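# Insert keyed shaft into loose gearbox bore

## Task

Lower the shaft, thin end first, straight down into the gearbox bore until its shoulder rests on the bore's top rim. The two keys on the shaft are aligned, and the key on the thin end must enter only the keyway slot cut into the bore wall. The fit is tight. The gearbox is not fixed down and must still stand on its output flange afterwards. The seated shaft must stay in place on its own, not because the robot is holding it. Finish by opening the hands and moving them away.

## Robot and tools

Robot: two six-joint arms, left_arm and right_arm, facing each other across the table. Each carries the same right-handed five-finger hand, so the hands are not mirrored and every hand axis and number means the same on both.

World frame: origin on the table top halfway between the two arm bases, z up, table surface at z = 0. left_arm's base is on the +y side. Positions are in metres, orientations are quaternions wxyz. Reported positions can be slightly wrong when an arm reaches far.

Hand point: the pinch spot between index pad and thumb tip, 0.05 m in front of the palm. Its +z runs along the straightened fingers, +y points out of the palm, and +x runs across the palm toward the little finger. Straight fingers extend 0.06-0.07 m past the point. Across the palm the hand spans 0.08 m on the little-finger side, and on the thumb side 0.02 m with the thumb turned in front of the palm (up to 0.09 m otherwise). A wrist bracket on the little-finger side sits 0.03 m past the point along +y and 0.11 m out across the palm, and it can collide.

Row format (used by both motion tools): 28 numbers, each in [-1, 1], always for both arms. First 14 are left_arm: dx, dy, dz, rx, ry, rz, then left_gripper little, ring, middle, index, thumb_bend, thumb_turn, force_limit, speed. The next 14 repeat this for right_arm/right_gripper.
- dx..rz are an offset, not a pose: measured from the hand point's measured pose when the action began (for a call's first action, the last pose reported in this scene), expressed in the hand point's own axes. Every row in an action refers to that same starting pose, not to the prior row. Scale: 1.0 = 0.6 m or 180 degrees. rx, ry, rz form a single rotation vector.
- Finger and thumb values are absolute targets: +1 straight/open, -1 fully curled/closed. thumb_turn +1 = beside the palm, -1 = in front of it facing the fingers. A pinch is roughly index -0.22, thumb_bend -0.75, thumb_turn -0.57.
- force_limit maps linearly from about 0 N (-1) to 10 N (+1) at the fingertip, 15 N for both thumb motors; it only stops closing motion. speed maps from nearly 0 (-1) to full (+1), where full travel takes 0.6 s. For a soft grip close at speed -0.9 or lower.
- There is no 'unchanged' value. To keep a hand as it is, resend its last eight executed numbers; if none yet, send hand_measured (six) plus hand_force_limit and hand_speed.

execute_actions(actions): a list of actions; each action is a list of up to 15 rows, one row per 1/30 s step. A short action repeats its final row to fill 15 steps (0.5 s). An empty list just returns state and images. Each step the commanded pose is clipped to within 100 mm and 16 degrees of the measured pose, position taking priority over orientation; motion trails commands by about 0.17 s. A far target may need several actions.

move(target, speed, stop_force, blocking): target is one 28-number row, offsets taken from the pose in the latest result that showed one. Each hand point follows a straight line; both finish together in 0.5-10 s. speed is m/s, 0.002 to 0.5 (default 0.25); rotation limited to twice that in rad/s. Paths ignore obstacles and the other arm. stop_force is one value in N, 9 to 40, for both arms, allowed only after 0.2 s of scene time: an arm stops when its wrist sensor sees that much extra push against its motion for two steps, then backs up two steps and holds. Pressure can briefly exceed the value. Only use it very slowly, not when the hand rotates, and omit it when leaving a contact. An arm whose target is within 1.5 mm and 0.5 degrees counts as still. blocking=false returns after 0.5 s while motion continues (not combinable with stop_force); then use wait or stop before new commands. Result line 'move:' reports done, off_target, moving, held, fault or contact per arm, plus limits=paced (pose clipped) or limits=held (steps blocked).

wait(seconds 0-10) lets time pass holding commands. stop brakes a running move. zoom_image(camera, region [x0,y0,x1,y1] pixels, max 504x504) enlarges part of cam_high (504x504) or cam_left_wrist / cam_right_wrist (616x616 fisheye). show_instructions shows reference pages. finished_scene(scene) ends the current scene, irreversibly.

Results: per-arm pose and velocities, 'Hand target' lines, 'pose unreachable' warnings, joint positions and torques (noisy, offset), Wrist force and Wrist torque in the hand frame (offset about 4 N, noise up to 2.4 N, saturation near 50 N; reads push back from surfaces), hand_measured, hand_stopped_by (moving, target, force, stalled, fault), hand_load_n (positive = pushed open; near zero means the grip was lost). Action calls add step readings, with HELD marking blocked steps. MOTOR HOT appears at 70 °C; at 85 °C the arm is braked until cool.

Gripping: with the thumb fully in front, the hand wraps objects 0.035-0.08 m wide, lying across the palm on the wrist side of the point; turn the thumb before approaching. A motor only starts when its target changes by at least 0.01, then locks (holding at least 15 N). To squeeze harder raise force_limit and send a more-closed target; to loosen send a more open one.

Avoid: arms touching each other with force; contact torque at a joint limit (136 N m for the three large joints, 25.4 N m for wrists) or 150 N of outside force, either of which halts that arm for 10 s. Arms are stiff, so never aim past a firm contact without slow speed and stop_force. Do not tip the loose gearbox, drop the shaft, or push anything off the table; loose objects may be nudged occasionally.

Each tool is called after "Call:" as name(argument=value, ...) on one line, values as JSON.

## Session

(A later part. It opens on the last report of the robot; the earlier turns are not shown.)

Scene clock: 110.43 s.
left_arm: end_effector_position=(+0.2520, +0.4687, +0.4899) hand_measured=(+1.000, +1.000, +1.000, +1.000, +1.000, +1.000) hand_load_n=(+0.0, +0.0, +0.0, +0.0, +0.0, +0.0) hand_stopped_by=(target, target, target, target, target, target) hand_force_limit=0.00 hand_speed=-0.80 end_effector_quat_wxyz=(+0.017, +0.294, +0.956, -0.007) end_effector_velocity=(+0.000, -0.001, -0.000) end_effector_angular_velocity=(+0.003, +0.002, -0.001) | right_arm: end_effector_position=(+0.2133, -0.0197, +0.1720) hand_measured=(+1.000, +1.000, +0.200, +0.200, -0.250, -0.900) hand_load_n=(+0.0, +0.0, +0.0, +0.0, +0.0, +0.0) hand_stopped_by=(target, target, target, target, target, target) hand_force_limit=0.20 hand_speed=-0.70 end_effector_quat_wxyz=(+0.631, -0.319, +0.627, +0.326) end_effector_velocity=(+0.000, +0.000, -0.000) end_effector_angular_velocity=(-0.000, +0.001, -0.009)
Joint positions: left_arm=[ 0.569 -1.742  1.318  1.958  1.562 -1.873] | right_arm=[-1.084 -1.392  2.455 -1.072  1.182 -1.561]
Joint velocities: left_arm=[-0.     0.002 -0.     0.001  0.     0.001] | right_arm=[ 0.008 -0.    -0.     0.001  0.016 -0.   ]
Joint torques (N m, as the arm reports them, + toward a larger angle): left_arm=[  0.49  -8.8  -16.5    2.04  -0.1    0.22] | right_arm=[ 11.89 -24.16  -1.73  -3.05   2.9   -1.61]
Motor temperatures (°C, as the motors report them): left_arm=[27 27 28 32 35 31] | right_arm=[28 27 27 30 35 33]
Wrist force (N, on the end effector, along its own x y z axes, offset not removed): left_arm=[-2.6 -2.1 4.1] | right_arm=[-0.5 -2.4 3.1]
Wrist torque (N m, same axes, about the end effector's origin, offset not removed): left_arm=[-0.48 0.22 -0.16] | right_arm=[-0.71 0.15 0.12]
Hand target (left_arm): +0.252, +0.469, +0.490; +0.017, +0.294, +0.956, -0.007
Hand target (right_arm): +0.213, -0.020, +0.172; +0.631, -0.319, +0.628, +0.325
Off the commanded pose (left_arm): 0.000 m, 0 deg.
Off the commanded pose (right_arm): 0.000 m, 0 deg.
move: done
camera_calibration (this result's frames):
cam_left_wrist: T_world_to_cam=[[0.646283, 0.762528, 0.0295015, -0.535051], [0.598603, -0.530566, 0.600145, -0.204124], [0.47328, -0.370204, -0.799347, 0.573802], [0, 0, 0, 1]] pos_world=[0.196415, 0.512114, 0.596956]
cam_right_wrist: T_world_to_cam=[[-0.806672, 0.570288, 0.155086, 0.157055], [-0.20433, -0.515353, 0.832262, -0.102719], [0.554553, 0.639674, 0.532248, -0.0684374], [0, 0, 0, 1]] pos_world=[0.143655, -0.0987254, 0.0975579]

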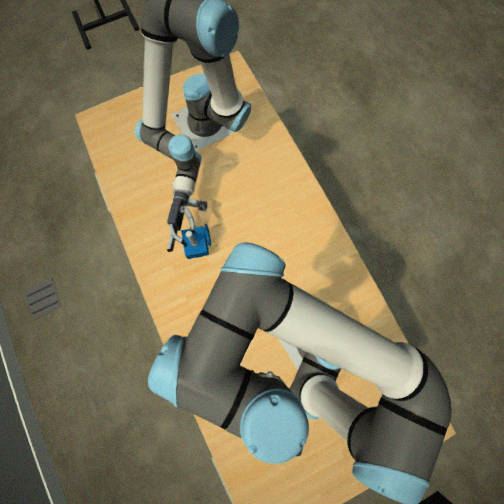

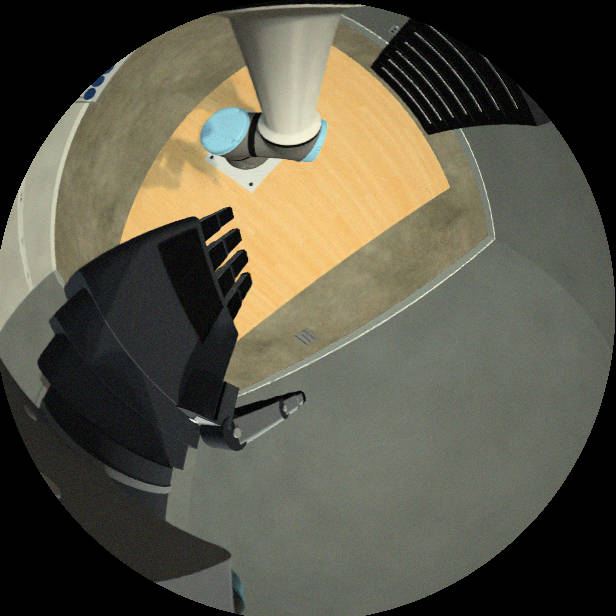

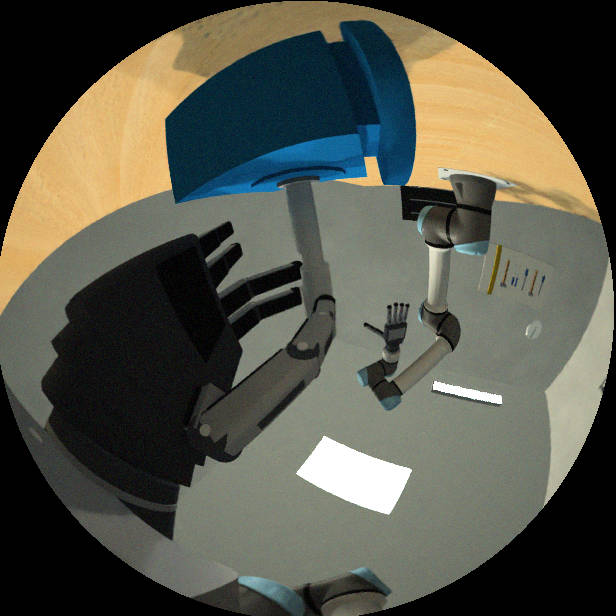

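Call:
move(target=[0,0,0,0,0,0,1,1,1,1,1,1,0,-0.8,0,0.006,-0.002,0,0,0,1,1,0.06,0.06,-0.39,-0.9,0.2,-0.85], speed=0.02)

Call:
move(target=[0,0,0,0,0,0,1,1,1,1,1,1,0,-0.8,0,0,0,0,0,0,1,1,-0.3,-0.3,-0.46,-0.9,0.5,-0.9])

Call:
move(target=[0,0,0,0,0,0,1,1,1,1,1,1,0,-0.8,-0.04,0,0,0,0,0,1,1,-0.3,-0.3,-0.46,-0.9,0.5,-0.9], speed=0.015)

Call:
move(target=[0,0,0,0,0,0,1,1,1,1,1,1,0,-0.8,0,-0.003,0.004,-0.15,0,0,1,1,-0.3,-0.3,-0.46,-0.9,0.5,-0.9], speed=0.12)

Call:
zoom_image(camera="cam_right_wrist", region=[240,120,350,230])

Scene clock: 111.80 s.
left_arm: end_effector_position=(+0.2520, +0.4687, +0.4899) hand_measured=(+1.000, +1.000, +1.000, +1.000, +1.000, +1.000) hand_load_n=(+0.0, +0.0, +0.0, +0.0, +0.0, +0.0) hand_stopped_by=(target, target, target, target, target, target) hand_force_limit=0.00 hand_speed=-0.80 end_effector_quat_wxyz=(+0.017, +0.294, +0.956, -0.007) end_effector_velocity=(+0.000, +0.000, +0.000) end_effector_angular_velocity=(+0.000, -0.001, +0.001) | right_arm: end_effector_position=(+0.2096, -0.0186, +0.1720) hand_measured=(+1.000, +1.000, +0.060, +0.060, -0.390, -0.900) hand_load_n=(+0.0, +0.0, +0.0, +0.0, +0.0, +0.0) hand_stopped_by=(target, target, target, target, target, target) hand_force_limit=0.20 hand_speed=-0.85 end_effector_quat_wxyz=(+0.631, -0.319, +0.627, +0.326) end_effector_velocity=(+0.001, -0.000, +0.000) end_effector_angular_velocity=(+0.000, -0.000, -0.001)
Joint positions: left_arm=[ 0.569 -1.742  1.318  1.958  1.562 -1.873] | right_arm=[-1.074 -1.394  2.457 -1.073  1.193 -1.561]
Joint velocities: left_arm=[ 0.001 -0.    -0.     0.    -0.001 -0.   ] | right_arm=[-0.001  0.    -0.001  0.     0.001 -0.   ]
Joint torques (N m, as the arm reports them, + toward a larger angle): left_arm=[ -0.15  -8.91 -16.64   2.11  -0.06   0.35] | right_arm=[ 12.17 -23.65  -1.82  -2.99   2.9   -1.6 ]
Motor temperatures (°C, as the motors report them): left_arm=[27 27 28 32 35 31] | right_arm=[28 27 27 30 35 33]
Wrist force (N, on the end effector, along its own x y z axes, offset not removed): left_arm=[-3.6 2.4 1.0] | right_arm=[1.1 0.1 2.5]
Wrist torque (N m, same axes, about the end effector's origin, offset not removed): left_arm=[0.42 0.39 -0.32] | right_arm=[-0.31 -0.11 0.20]
Hand target (left_arm): +0.252, +0.469, +0.490; +0.017, +0.294, +0.956, -0.007
Hand target (right_arm): +0.210, -0.019, +0.172; +0.631, -0.319, +0.627, +0.326
Off the commanded pose (left_arm): 0.000 m, 0 deg.
Off the commanded pose (right_arm): 0.000 m, 0 deg.
move: done
camera_calibration (this result's frames):
cam_left_wrist: T_world_to_cam=[[0.646283, 0.762528, 0.0295015, -0.535051], [0.598603, -0.530567, 0.600145, -0.204124], [0.47328, -0.370204, -0.799347, 0.573802], [0, 0, 0, 1]] pos_world=[0.196415, 0.512114, 0.596956]
cam_right_wrist: T_world_to_cam=[[-0.806673, 0.57029, 0.155075, 0.153487], [-0.204336, -0.515344, 0.832266, -0.102875], [0.55455, 0.639679, 0.532245, -0.0671539], [0, 0, 0, 1]] pos_world=[0.140033, -0.0975916, 0.09756]

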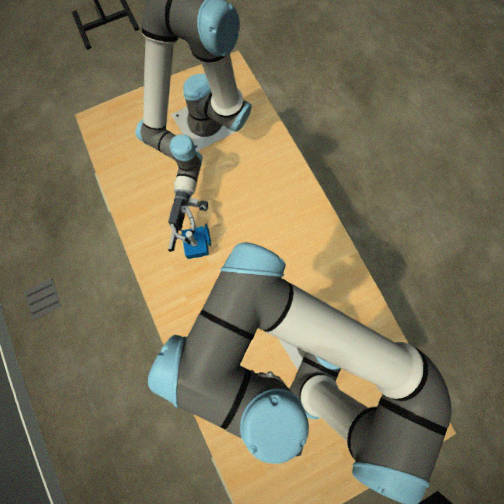

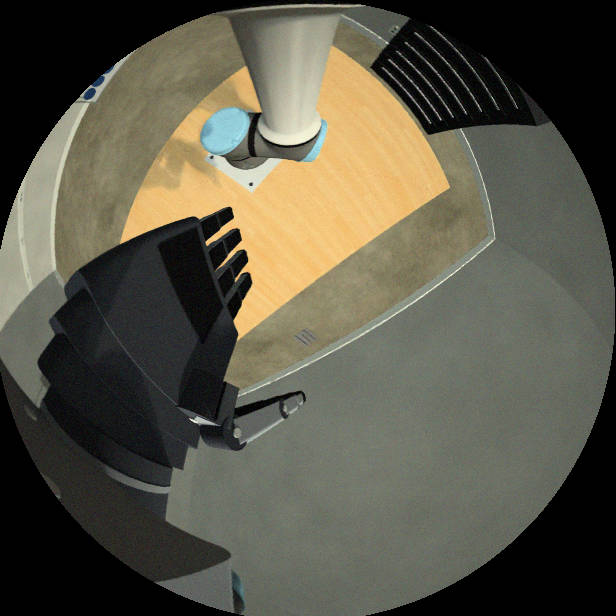

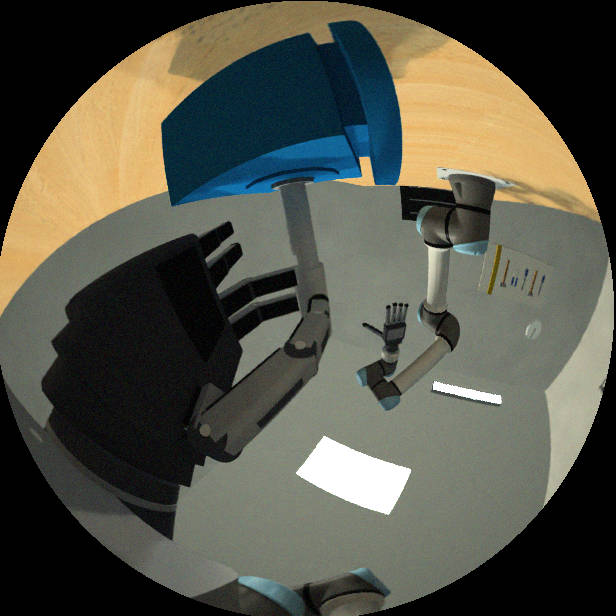

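Scene clock: 112.67 s.
left_arm: end_effector_position=(+0.2520, +0.4687, +0.4899) hand_measured=(+1.000, +1.000, +1.000, +1.000, +1.000, +1.000) hand_load_n=(+0.0, +0.0, +0.0, +0.0, +0.0, +0.0) hand_stopped_by=(target, target, target, target, target, target) hand_force_limit=0.00 hand_speed=-0.80 end_effector_quat_wxyz=(+0.017, +0.294, +0.956, -0.007) end_effector_velocity=(-0.000, +0.000, +0.000) end_effector_angular_velocity=(+0.001, +0.001, +0.000) | right_arm: end_effector_position=(+0.2096, -0.0186, +0.1720) hand_measured=(+1.000, +1.000, +0.002, -0.026, -0.450, -0.900) hand_load_n=(+0.0, +0.0, +6.5, +9.0, +7.5, +0.0) hand_stopped_by=(target, target, force, force, stalled, target) hand_force_limit=0.50 hand_speed=-0.90 end_effector_quat_wxyz=(+0.631, -0.319, +0.627, +0.326) end_effector_velocity=(-0.000, -0.000, -0.000) end_effector_angular_velocity=(-0.001, +0.001, -0.001)
Joint positions: left_arm=[ 0.569 -1.742  1.318  1.958  1.562 -1.873] | right_arm=[-1.074 -1.394  2.457 -1.073  1.193 -1.561]
Joint velocities: left_arm=[-0.     0.    -0.     0.001  0.    -0.001] | right_arm=[-0.     0.     0.001  0.001  0.     0.   ]
Joint torques (N m, as the arm reports them, + toward a larger angle): left_arm=[  0.43  -8.79 -16.42   2.13   0.     0.19] | right_arm=[ 11.93 -21.14  -2.03   0.48  -1.17  -1.5 ]
Motor temperatures (°C, as the motors report them): left_arm=[27 27 28 32 35 31] | right_arm=[28 27 27 30 35 33]
Wrist force (N, on the end effector, along its own x y z axes, offset not removed): left_arm=[-3.2 1.9 3.4] | right_arm=[-4.9 -2.6 6.2]
Wrist torque (N m, same axes, about the end effector's origin, offset not removed): left_arm=[0.22 0.26 -0.31] | right_arm=[-0.37 -0.02 0.03]
Hand target (left_arm): +0.252, +0.469, +0.490; +0.017, +0.294, +0.956, -0.007
Hand target (right_arm): +0.210, -0.019, +0.172; +0.631, -0.319, +0.627, +0.326
Off the commanded pose (left_arm): 0.000 m, 0 deg.
Off the commanded pose (right_arm): 0.000 m, 0 deg.
move: done
camera_calibration (this result's frames):
cam_left_wrist: T_world_to_cam=[[0.646283, 0.762528, 0.0295015, -0.535051], [0.598602, -0.530566, 0.600145, -0.204124], [0.47328, -0.370204, -0.799347, 0.573802], [0, 0, 0, 1]] pos_world=[0.196415, 0.512114, 0.596956]
cam_right_wrist: T_world_to_cam=[[-0.80665, 0.570328, 0.155055, 0.153498], [-0.204401, -0.515358, 0.832241, -0.102869], [0.554559, 0.639634, 0.53229, -0.067178], [0, 0, 0, 1]] pos_world=[0.140047, -0.0975893, 0.0975692]

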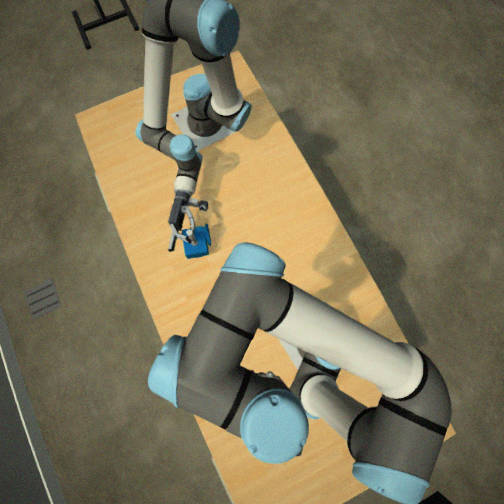

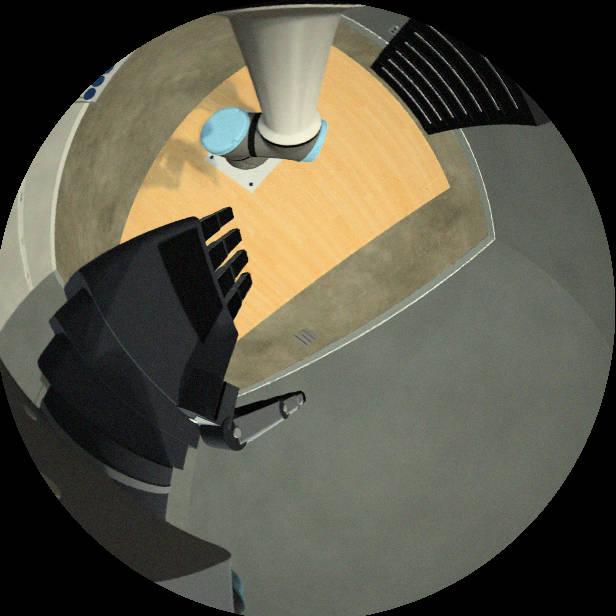

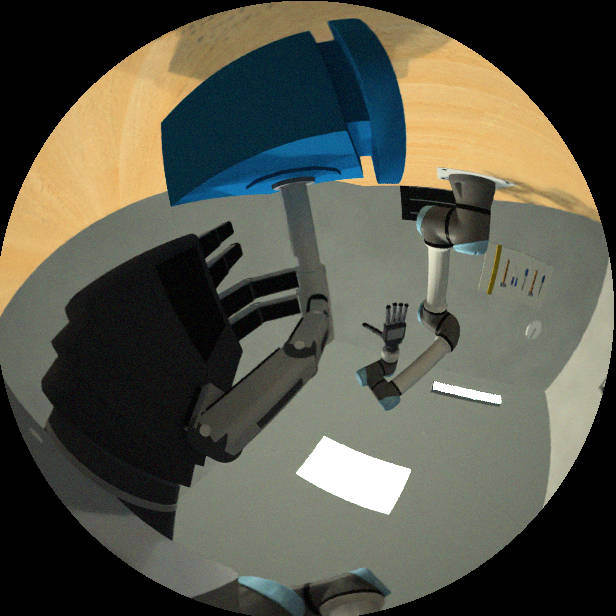

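Scene clock: 114.53 s.
left_arm: end_effector_position=(+0.2520, +0.4687, +0.4899) hand_measured=(+1.000, +1.000, +1.000, +1.000, +1.000, +1.000) hand_load_n=(+0.0, +0.0, +0.0, +0.0, +0.0, +0.0) hand_stopped_by=(target, target, target, target, target, target) hand_force_limit=0.00 hand_speed=-0.80 end_effector_quat_wxyz=(+0.017, +0.294, +0.956, -0.007) end_effector_velocity=(-0.001, +0.001, +0.001) end_effector_angular_velocity=(-0.003, -0.002, -0.000) | right_arm: end_effector_position=(+0.2096, -0.0188, +0.1959) hand_measured=(+1.000, +1.000, +0.002, -0.026, -0.446, -0.900) hand_load_n=(+0.0, +0.0, +5.0, +8.0, +7.5, -1.0) hand_stopped_by=(target, target, force, force, stalled, target) hand_force_limit=0.50 hand_speed=-0.90 end_effector_quat_wxyz=(+0.631, -0.319, +0.627, +0.326) end_effector_velocity=(-0.000, +0.000, +0.001) end_effector_angular_velocity=(+0.000, -0.001, -0.000)
Joint positions: left_arm=[ 0.569 -1.742  1.318  1.958  1.562 -1.873] | right_arm=[-1.074 -1.47   2.438 -0.979  1.193 -1.561]
Joint velocities: left_arm=[ 0.001 -0.003 -0.001  0.     0.     0.001] | right_arm=[ 0.001 -0.004 -0.001  0.005  0.001 -0.   ]
Joint torques (N m, as the arm reports them, + toward a larger angle): left_arm=[ -0.27  -8.74 -16.63   2.13  -0.03   0.25] | right_arm=[-14.2  -22.52 -26.45  -0.53  -2.92   1.46]
Motor temperatures (°C, as the motors report them): left_arm=[27 27 28 32 35 31] | right_arm=[28 27 27 30 35 33]
Wrist force (N, on the end effector, along its own x y z axes, offset not removed): left_arm=[-1.8 0.6 2.1] | right_arm=[1.2 -1.0 2.6]
Wrist torque (N m, same axes, about the end effector's origin, offset not removed): left_arm=[-0.01 0.14 -0.09] | right_arm=[-0.51 0.10 -0.14]
Hand target (left_arm): +0.252, +0.469, +0.490; +0.017, +0.294, +0.956, -0.007
Hand target (right_arm): +0.210, -0.019, +0.196; +0.631, -0.319, +0.627, +0.326
Off the commanded pose (left_arm): 0.000 m, 0 deg.
Off the commanded pose (right_arm): 0.000 m, 0 deg.
move: done
camera_calibration (this result's frames):
cam_left_wrist: T_world_to_cam=[[0.646283, 0.762528, 0.0295016, -0.535051], [0.598602, -0.530567, 0.600145, -0.204124], [0.47328, -0.370204, -0.799347, 0.573802], [0, 0, 0, 1]] pos_world=[0.196415, 0.512114, 0.596956]
cam_right_wrist: T_world_to_cam=[[-0.806647, 0.57032, 0.155098, 0.149877], [-0.204386, -0.515399, 0.83222, -0.122936], [0.554569, 0.639608, 0.532311, -0.0797182], [0, 0, 0, 1]] pos_world=[0.139981, -0.0978504, 0.121499]

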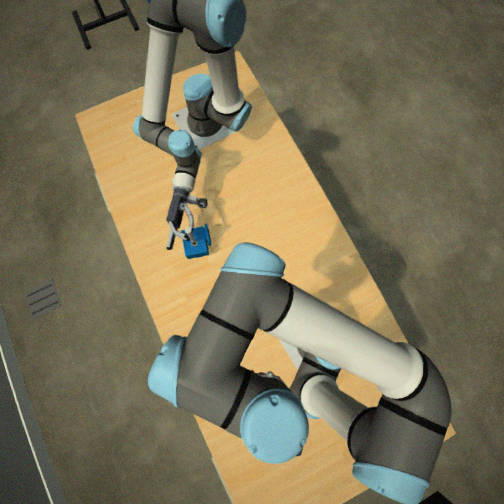

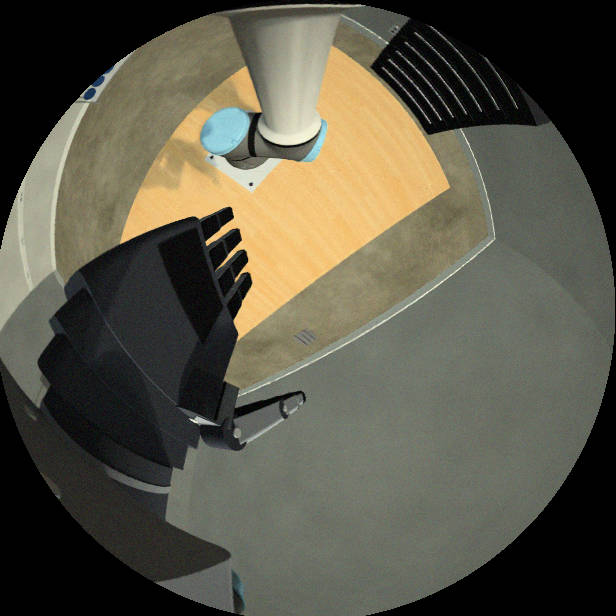

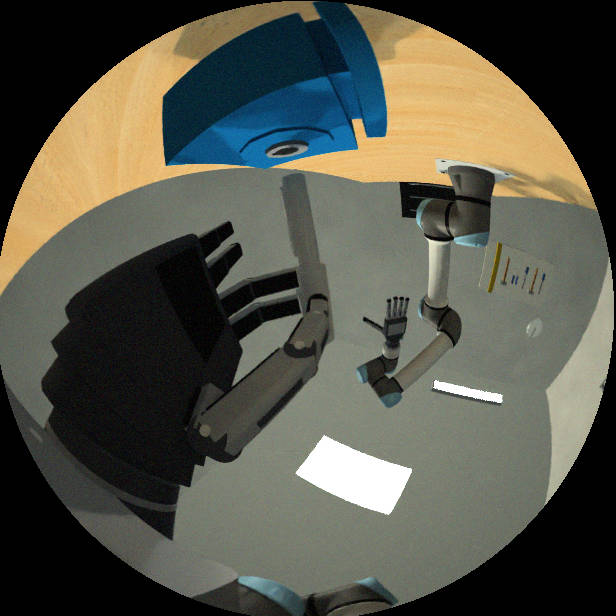

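Scene clock: 116.87 s.
left_arm: end_effector_position=(+0.2520, +0.4687, +0.4899) hand_measured=(+1.000, +1.000, +1.000, +1.000, +1.000, +1.000) hand_load_n=(+0.0, +0.0, +0.0, +0.0, +0.0, +0.0) hand_stopped_by=(target, target, target, target, target, target) hand_force_limit=0.00 hand_speed=-0.80 end_effector_quat_wxyz=(+0.017, +0.294, +0.956, -0.007) end_effector_velocity=(+0.000, -0.000, -0.000) end_effector_angular_velocity=(-0.000, -0.001, -0.001) | right_arm: end_effector_position=(+0.2125, -0.0181, +0.1961) hand_measured=(+1.000, +1.000, +0.002, -0.026, -0.446, -0.900) hand_load_n=(+0.0, +0.0, +5.0, +8.0, +7.5, -1.0) hand_stopped_by=(target, target, force, force, stalled, target) hand_force_limit=0.50 hand_speed=-0.90 end_effector_quat_wxyz=(+0.539, -0.457, +0.534, +0.463) end_effector_velocity=(-0.000, +0.000, +0.000) end_effector_angular_velocity=(-0.000, -0.000, +0.008)
Joint positions: left_arm=[ 0.569 -1.742  1.318  1.958  1.562 -1.873] | right_arm=[-1.303 -1.334  2.26  -0.949  0.493 -1.549]
Joint velocities: left_arm=[-0.    -0.     0.    -0.001 -0.     0.001] | right_arm=[-0.     0.003 -0.005  0.002 -0.008 -0.   ]
Joint torques (N m, as the arm reports them, + toward a larger angle): left_arm=[  0.17  -8.97 -16.68   2.16  -0.18   0.23] | right_arm=[-14.35 -15.07 -24.28   0.62  -3.1    0.7 ]
Motor temperatures (°C, as the motors report them): left_arm=[27 27 28 32 35 31] | right_arm=[28 27 27 30 35 33]
Wrist force (N, on the end effector, along its own x y z axes, offset not removed): left_arm=[-2.9 2.3 0.1] | right_arm=[2.3 -3.2 1.7]
Wrist torque (N m, same axes, about the end effector's origin, offset not removed): left_arm=[0.56 0.39 -0.09] | right_arm=[-0.53 0.25 0.31]
Hand target (left_arm): +0.252, +0.469, +0.490; +0.017, +0.294, +0.956, -0.007
Hand target (right_arm): +0.212, -0.018, +0.196; +0.539, -0.457, +0.534, +0.463
Off the commanded pose (left_arm): 0.000 m, 0 deg.
Off the commanded pose (right_arm): 0.000 m, 0 deg.
move: done
camera_calibration (this result's frames):
cam_left_wrist: T_world_to_cam=[[0.646283, 0.762528, 0.0295012, -0.535051], [0.598603, -0.530566, 0.600145, -0.204124], [0.47328, -0.370204, -0.799347, 0.573802], [0, 0, 0, 1]] pos_world=[0.196415, 0.512114, 0.596956]
cam_right_wrist: T_world_to_cam=[[-0.978282, 0.14241, 0.150609, 0.18134], [0.0476562, -0.552609, 0.832077, -0.176268], [0.201724, 0.821184, 0.533821, -0.00394173], [0, 0, 0, 1]] pos_world=[0.186598, -0.119995, 0.121461]

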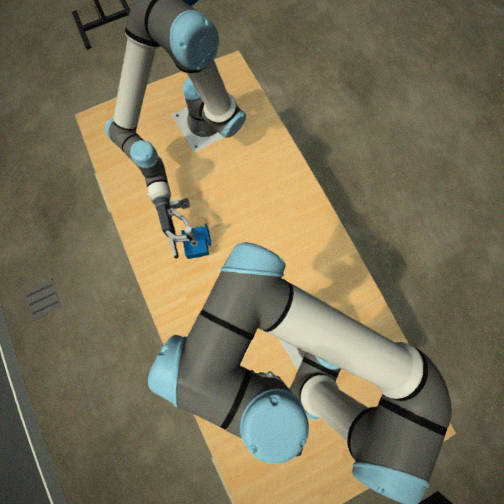

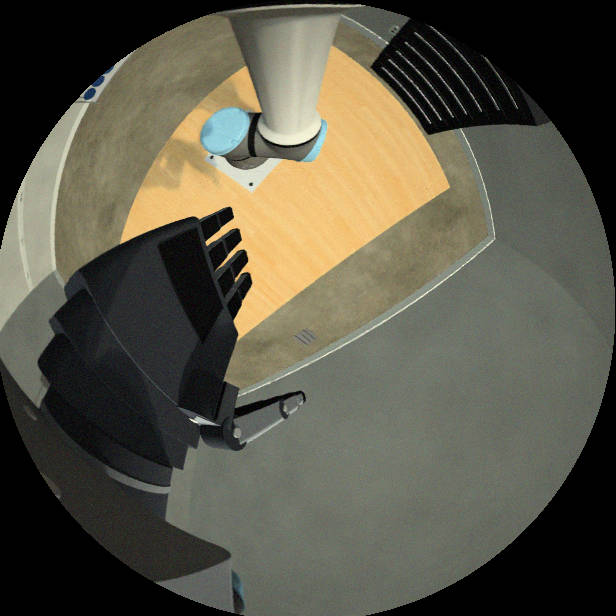

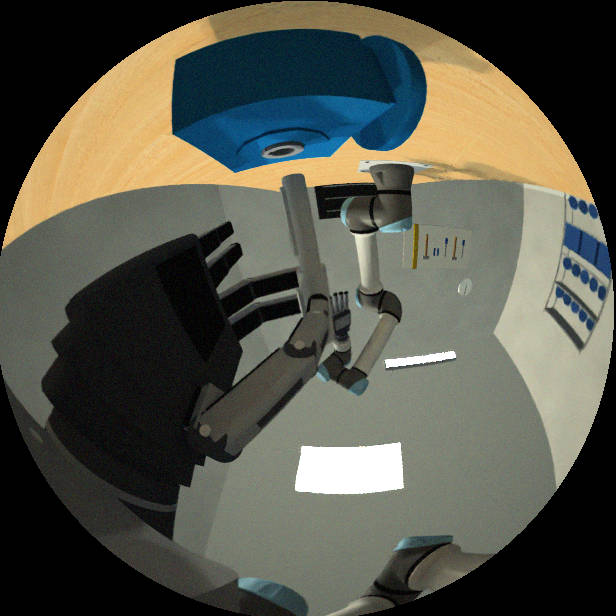

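Region (240, 120, 350, 230) of cam_right_wrist's 616x616 image, scaled by 4.582, with more detail than that image has.

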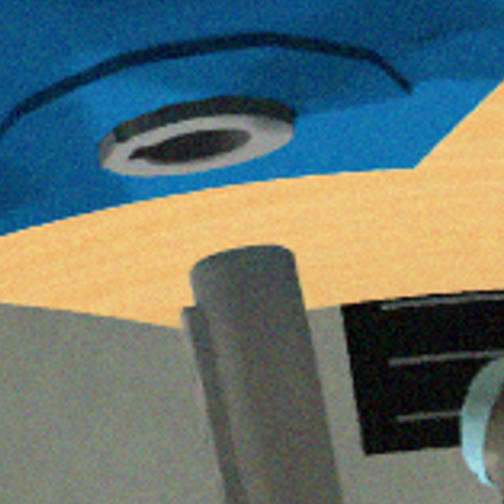

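Call:
move(target=[0,0,0,0,0,0,1,1,1,1,1,1,0,-0.8,0.022,-0.004,0,0,0,0,1,1,-0.3,-0.3,-0.46,-0.9,0.5,-0.9], speed=0.02)

Call:
zoom_image(camera="cam_right_wrist", region=[250,140,330,220])

Call:
move(target=[0,0,0,0,0,0,1,1,1,1,1,1,0,-0.8,0.025,0,0,0,0,0,1,1,-0.3,-0.3,-0.46,-0.9,0.5,-0.9], speed=0.005, stop_force=9)

Call:
zoom_image(camera="cam_right_wrist", region=[250,140,330,220])

Scene clock: 118.00 s.
left_arm: end_effector_position=(+0.2520, +0.4687, +0.4899) hand_measured=(+1.000, +1.000, +1.000, +1.000, +1.000, +1.000) hand_load_n=(+0.0, +0.0, +0.0, +0.0, +0.0, +0.0) hand_stopped_by=(target, target, target, target, target, target) hand_force_limit=0.00 hand_speed=-0.80 end_effector_quat_wxyz=(+0.017, +0.294, +0.956, -0.007) end_effector_velocity=(-0.000, +0.000, +0.000) end_effector_angular_velocity=(+0.001, -0.000, -0.002) | right_arm: end_effector_position=(+0.2148, -0.0183, +0.1830) hand_measured=(+1.000, +1.000, +0.002, -0.026, -0.446, -0.900) hand_load_n=(+0.0, +0.0, +5.0, +8.0, +7.5, -1.0) hand_stopped_by=(target, target, force, force, stalled, target) hand_force_limit=0.50 hand_speed=-0.90 end_effector_quat_wxyz=(+0.539, -0.457, +0.534, +0.463) end_effector_velocity=(+0.000, -0.000, -0.001) end_effector_angular_velocity=(+0.001, +0.000, +0.000)
Joint positions: left_arm=[ 0.569 -1.742  1.318  1.958  1.562 -1.873] | right_arm=[-1.306 -1.299  2.265 -0.989  0.49  -1.549]
Joint velocities: left_arm=[-0.    -0.     0.     0.001 -0.001  0.001] | right_arm=[-0.001  0.004  0.    -0.007 -0.001  0.002]
Joint torques (N m, as the arm reports them, + toward a larger angle): left_arm=[  0.28  -8.27 -16.46   2.03   0.03   0.3 ] | right_arm=[-13.51 -16.07  -4.12  -2.36  -2.98   2.03]
Motor temperatures (°C, as the motors report them): left_arm=[27 27 28 32 35 31] | right_arm=[28 27 27 30 35 33]
Wrist force (N, on the end effector, along its own x y z axes, offset not removed): left_arm=[-5.3 2.0 -0.2] | right_arm=[2.3 -0.4 -1.2]
Wrist torque (N m, same axes, about the end effector's origin, offset not removed): left_arm=[0.17 0.78 -0.23] | right_arm=[0.02 0.13 0.17]
Hand target (left_arm): +0.252, +0.469, +0.490; +0.017, +0.294, +0.956, -0.007
Hand target (right_arm): +0.215, -0.018, +0.183; +0.539, -0.457, +0.534, +0.463
Off the commanded pose (left_arm): 0.000 m, 0 deg.
Off the commanded pose (right_arm): 0.000 m, 0 deg.
move: done
camera_calibration (this result's frames):
cam_left_wrist: T_world_to_cam=[[0.646283, 0.762528, 0.0295015, -0.535051], [0.598603, -0.530566, 0.600145, -0.204124], [0.47328, -0.370204, -0.799347, 0.573802], [0, 0, 0, 1]] pos_world=[0.196415, 0.512114, 0.596956]
cam_right_wrist: T_world_to_cam=[[-0.978291, 0.142417, 0.150544, 0.185686], [0.0476079, -0.552565, 0.832109, -0.165607], [0.201692, 0.821212, 0.533789, 0.00276324], [0, 0, 0, 1]] pos_world=[0.188982, -0.120223, 0.108374]

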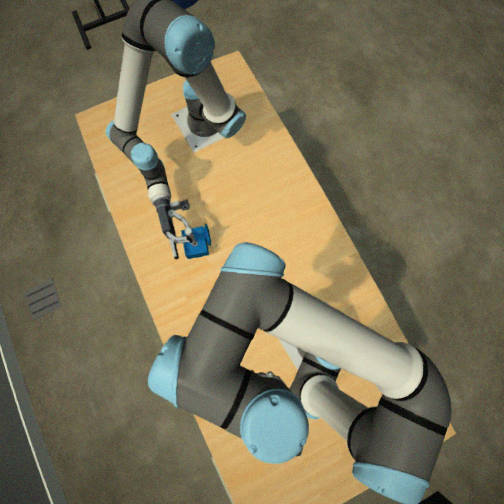

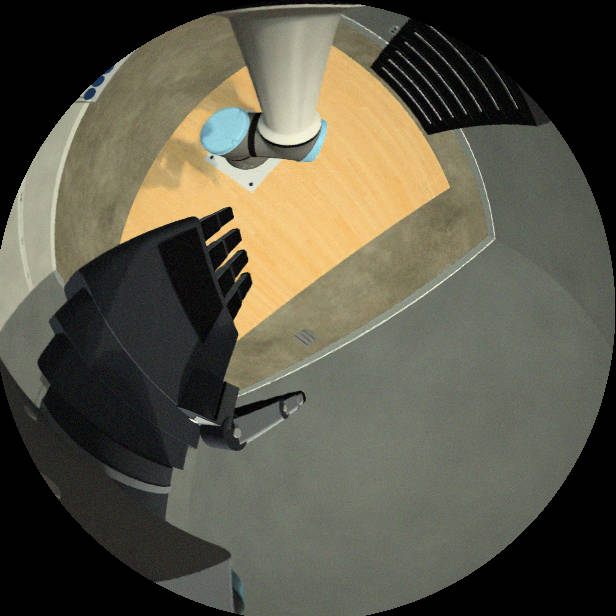

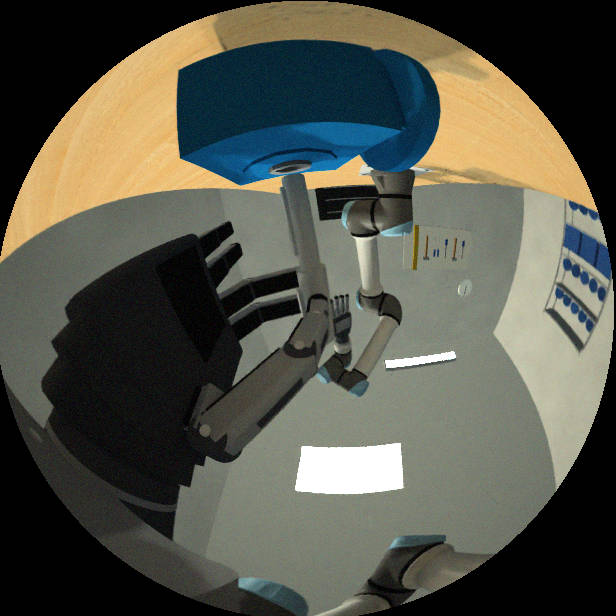

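Region (250, 140, 330, 220) of cam_right_wrist's 616x616 image, scaled by 6.300, with more detail than that image has.

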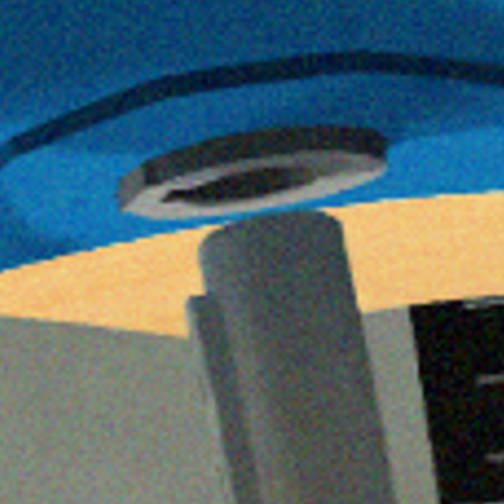

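Scene clock: 121.23 s.
left_arm: end_effector_position=(+0.2520, +0.4687, +0.4899) hand_measured=(+1.000, +1.000, +1.000, +1.000, +1.000, +1.000) hand_load_n=(+0.0, +0.0, +0.0, +0.0, +0.0, +0.0) hand_stopped_by=(target, target, target, target, target, target) hand_force_limit=0.00 hand_speed=-0.80 end_effector_quat_wxyz=(+0.017, +0.294, +0.956, -0.007) end_effector_velocity=(+0.000, -0.000, +0.000) end_effector_angular_velocity=(-0.000, +0.001, +0.001) | right_arm: end_effector_position=(+0.2149, -0.0181, +0.1680) hand_measured=(+1.000, +1.000, +0.002, -0.026, -0.450, -0.900) hand_load_n=(+0.0, +0.0, +0.0, +0.0, +0.0, +0.0) hand_stopped_by=(target, target, force, force, stalled, target) hand_force_limit=0.50 hand_speed=-0.90 end_effector_quat_wxyz=(+0.539, -0.457, +0.534, +0.463) end_effector_velocity=(+0.000, +0.000, -0.001) end_effector_angular_velocity=(+0.000, -0.000, -0.001)
Joint positions: left_arm=[ 0.569 -1.742  1.318  1.958  1.562 -1.873] | right_arm=[-1.306 -1.26   2.274 -1.037  0.49  -1.549]
Joint velocities: left_arm=[ 0.001  0.002 -0.003  0.002  0.001 -0.   ] | right_arm=[-0.     0.002  0.    -0.002  0.001  0.   ]
Joint torques (N m, as the arm reports them, + toward a larger angle): left_arm=[  0.39  -8.48 -16.45   2.16  -0.15   0.2 ] | right_arm=[ 12.09 -15.19  -1.71  -2.34   2.83  -1.1 ]
Motor temperatures (°C, as the motors report them): left_arm=[27 27 28 32 35 31] | right_arm=[28 27 27 30 35 33]
Wrist force (N, on the end effector, along its own x y z axes, offset not removed): left_arm=[-5.1 -2.1 0.4] | right_arm=[-1.7 1.5 0.0]
Wrist torque (N m, same axes, about the end effector's origin, offset not removed): left_arm=[-0.18 0.69 -0.31] | right_arm=[0.08 0.32 0.08]
Hand target (left_arm): +0.252, +0.469, +0.490; +0.017, +0.294, +0.956, -0.007
Hand target (right_arm): +0.215, -0.018, +0.168; +0.539, -0.457, +0.534, +0.463
Off the commanded pose (left_arm): 0.000 m, 0 deg.
Off the commanded pose (right_arm): 0.000 m, 0 deg.
move: done
camera_calibration (this result's frames):
cam_left_wrist: T_world_to_cam=[[0.646283, 0.762528, 0.0295014, -0.535051], [0.598603, -0.530567, 0.600145, -0.204124], [0.473279, -0.370204, -0.799347, 0.573802], [0, 0, 0, 1]] pos_world=[0.196415, 0.512114, 0.596956]
cam_right_wrist: T_world_to_cam=[[-0.978295, 0.142421, 0.150516, 0.187958], [0.047586, -0.552551, 0.83212, -0.153062], [0.201679, 0.821221, 0.533781, 0.0106126], [0, 0, 0, 1]] pos_world=[0.189022, -0.120059, 0.0934107]

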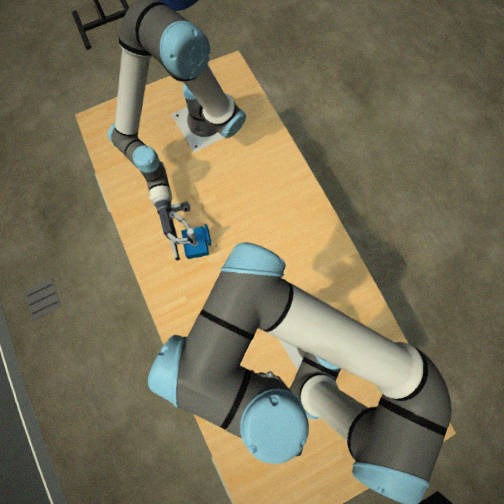

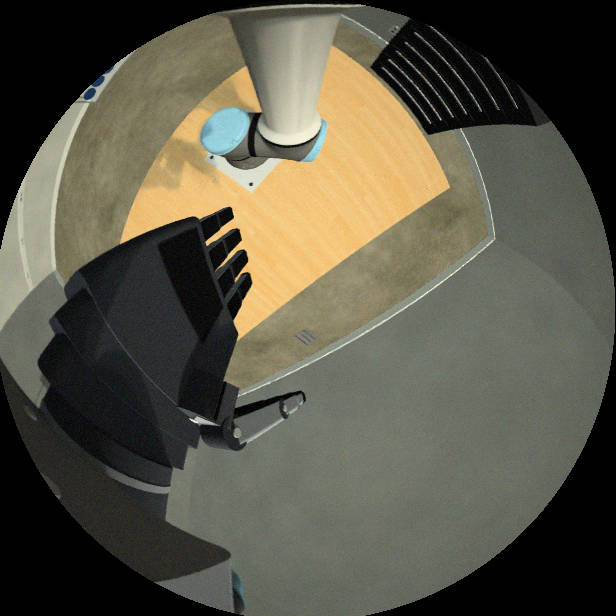

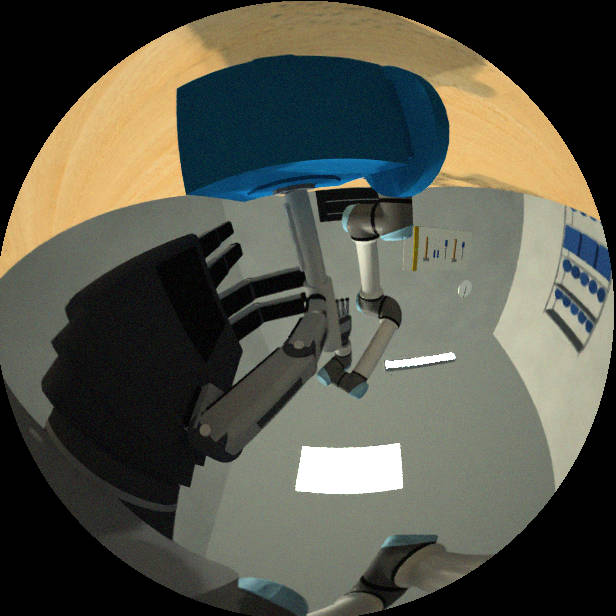

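Region (250, 140, 330, 220) of cam_right_wrist's 616x616 image, scaled by 6.300, with more detail than that image has.

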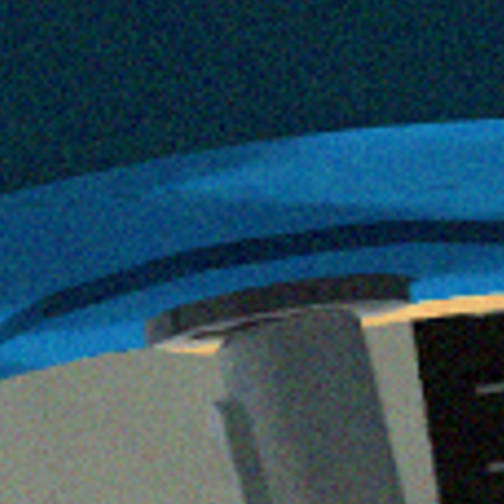

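Call:
zoom_image(camera="cam_right_wrist", region=[230,170,410,370])

Call:
zoom_image(camera="cam_high", region=[160,200,230,270])

Region (230, 170, 410, 370) of cam_right_wrist's 616x616 image, scaled by 2.520, with more detail than that image has; it fills the left 454 columns of this view, and the rest is white.

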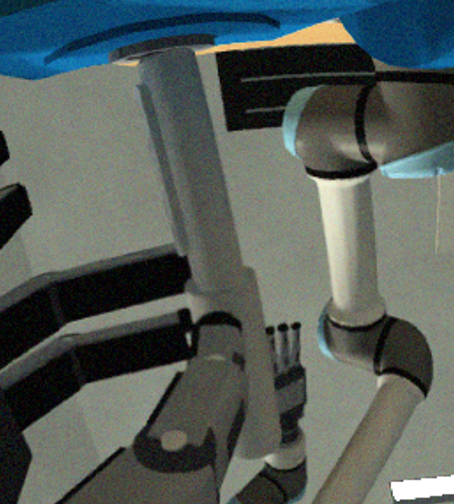

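Region (160, 200, 230, 270) of cam_high's 504x504 image, scaled by 7.200, with more detail than that image has.

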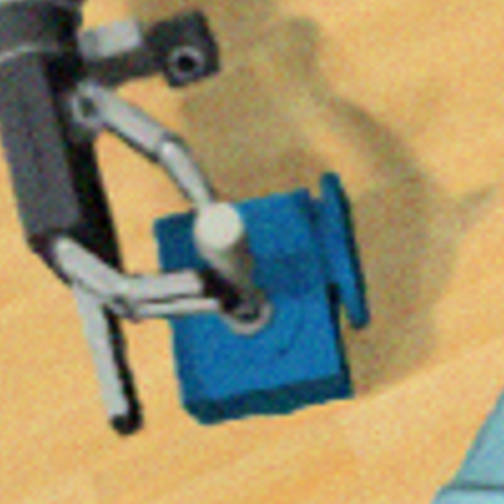

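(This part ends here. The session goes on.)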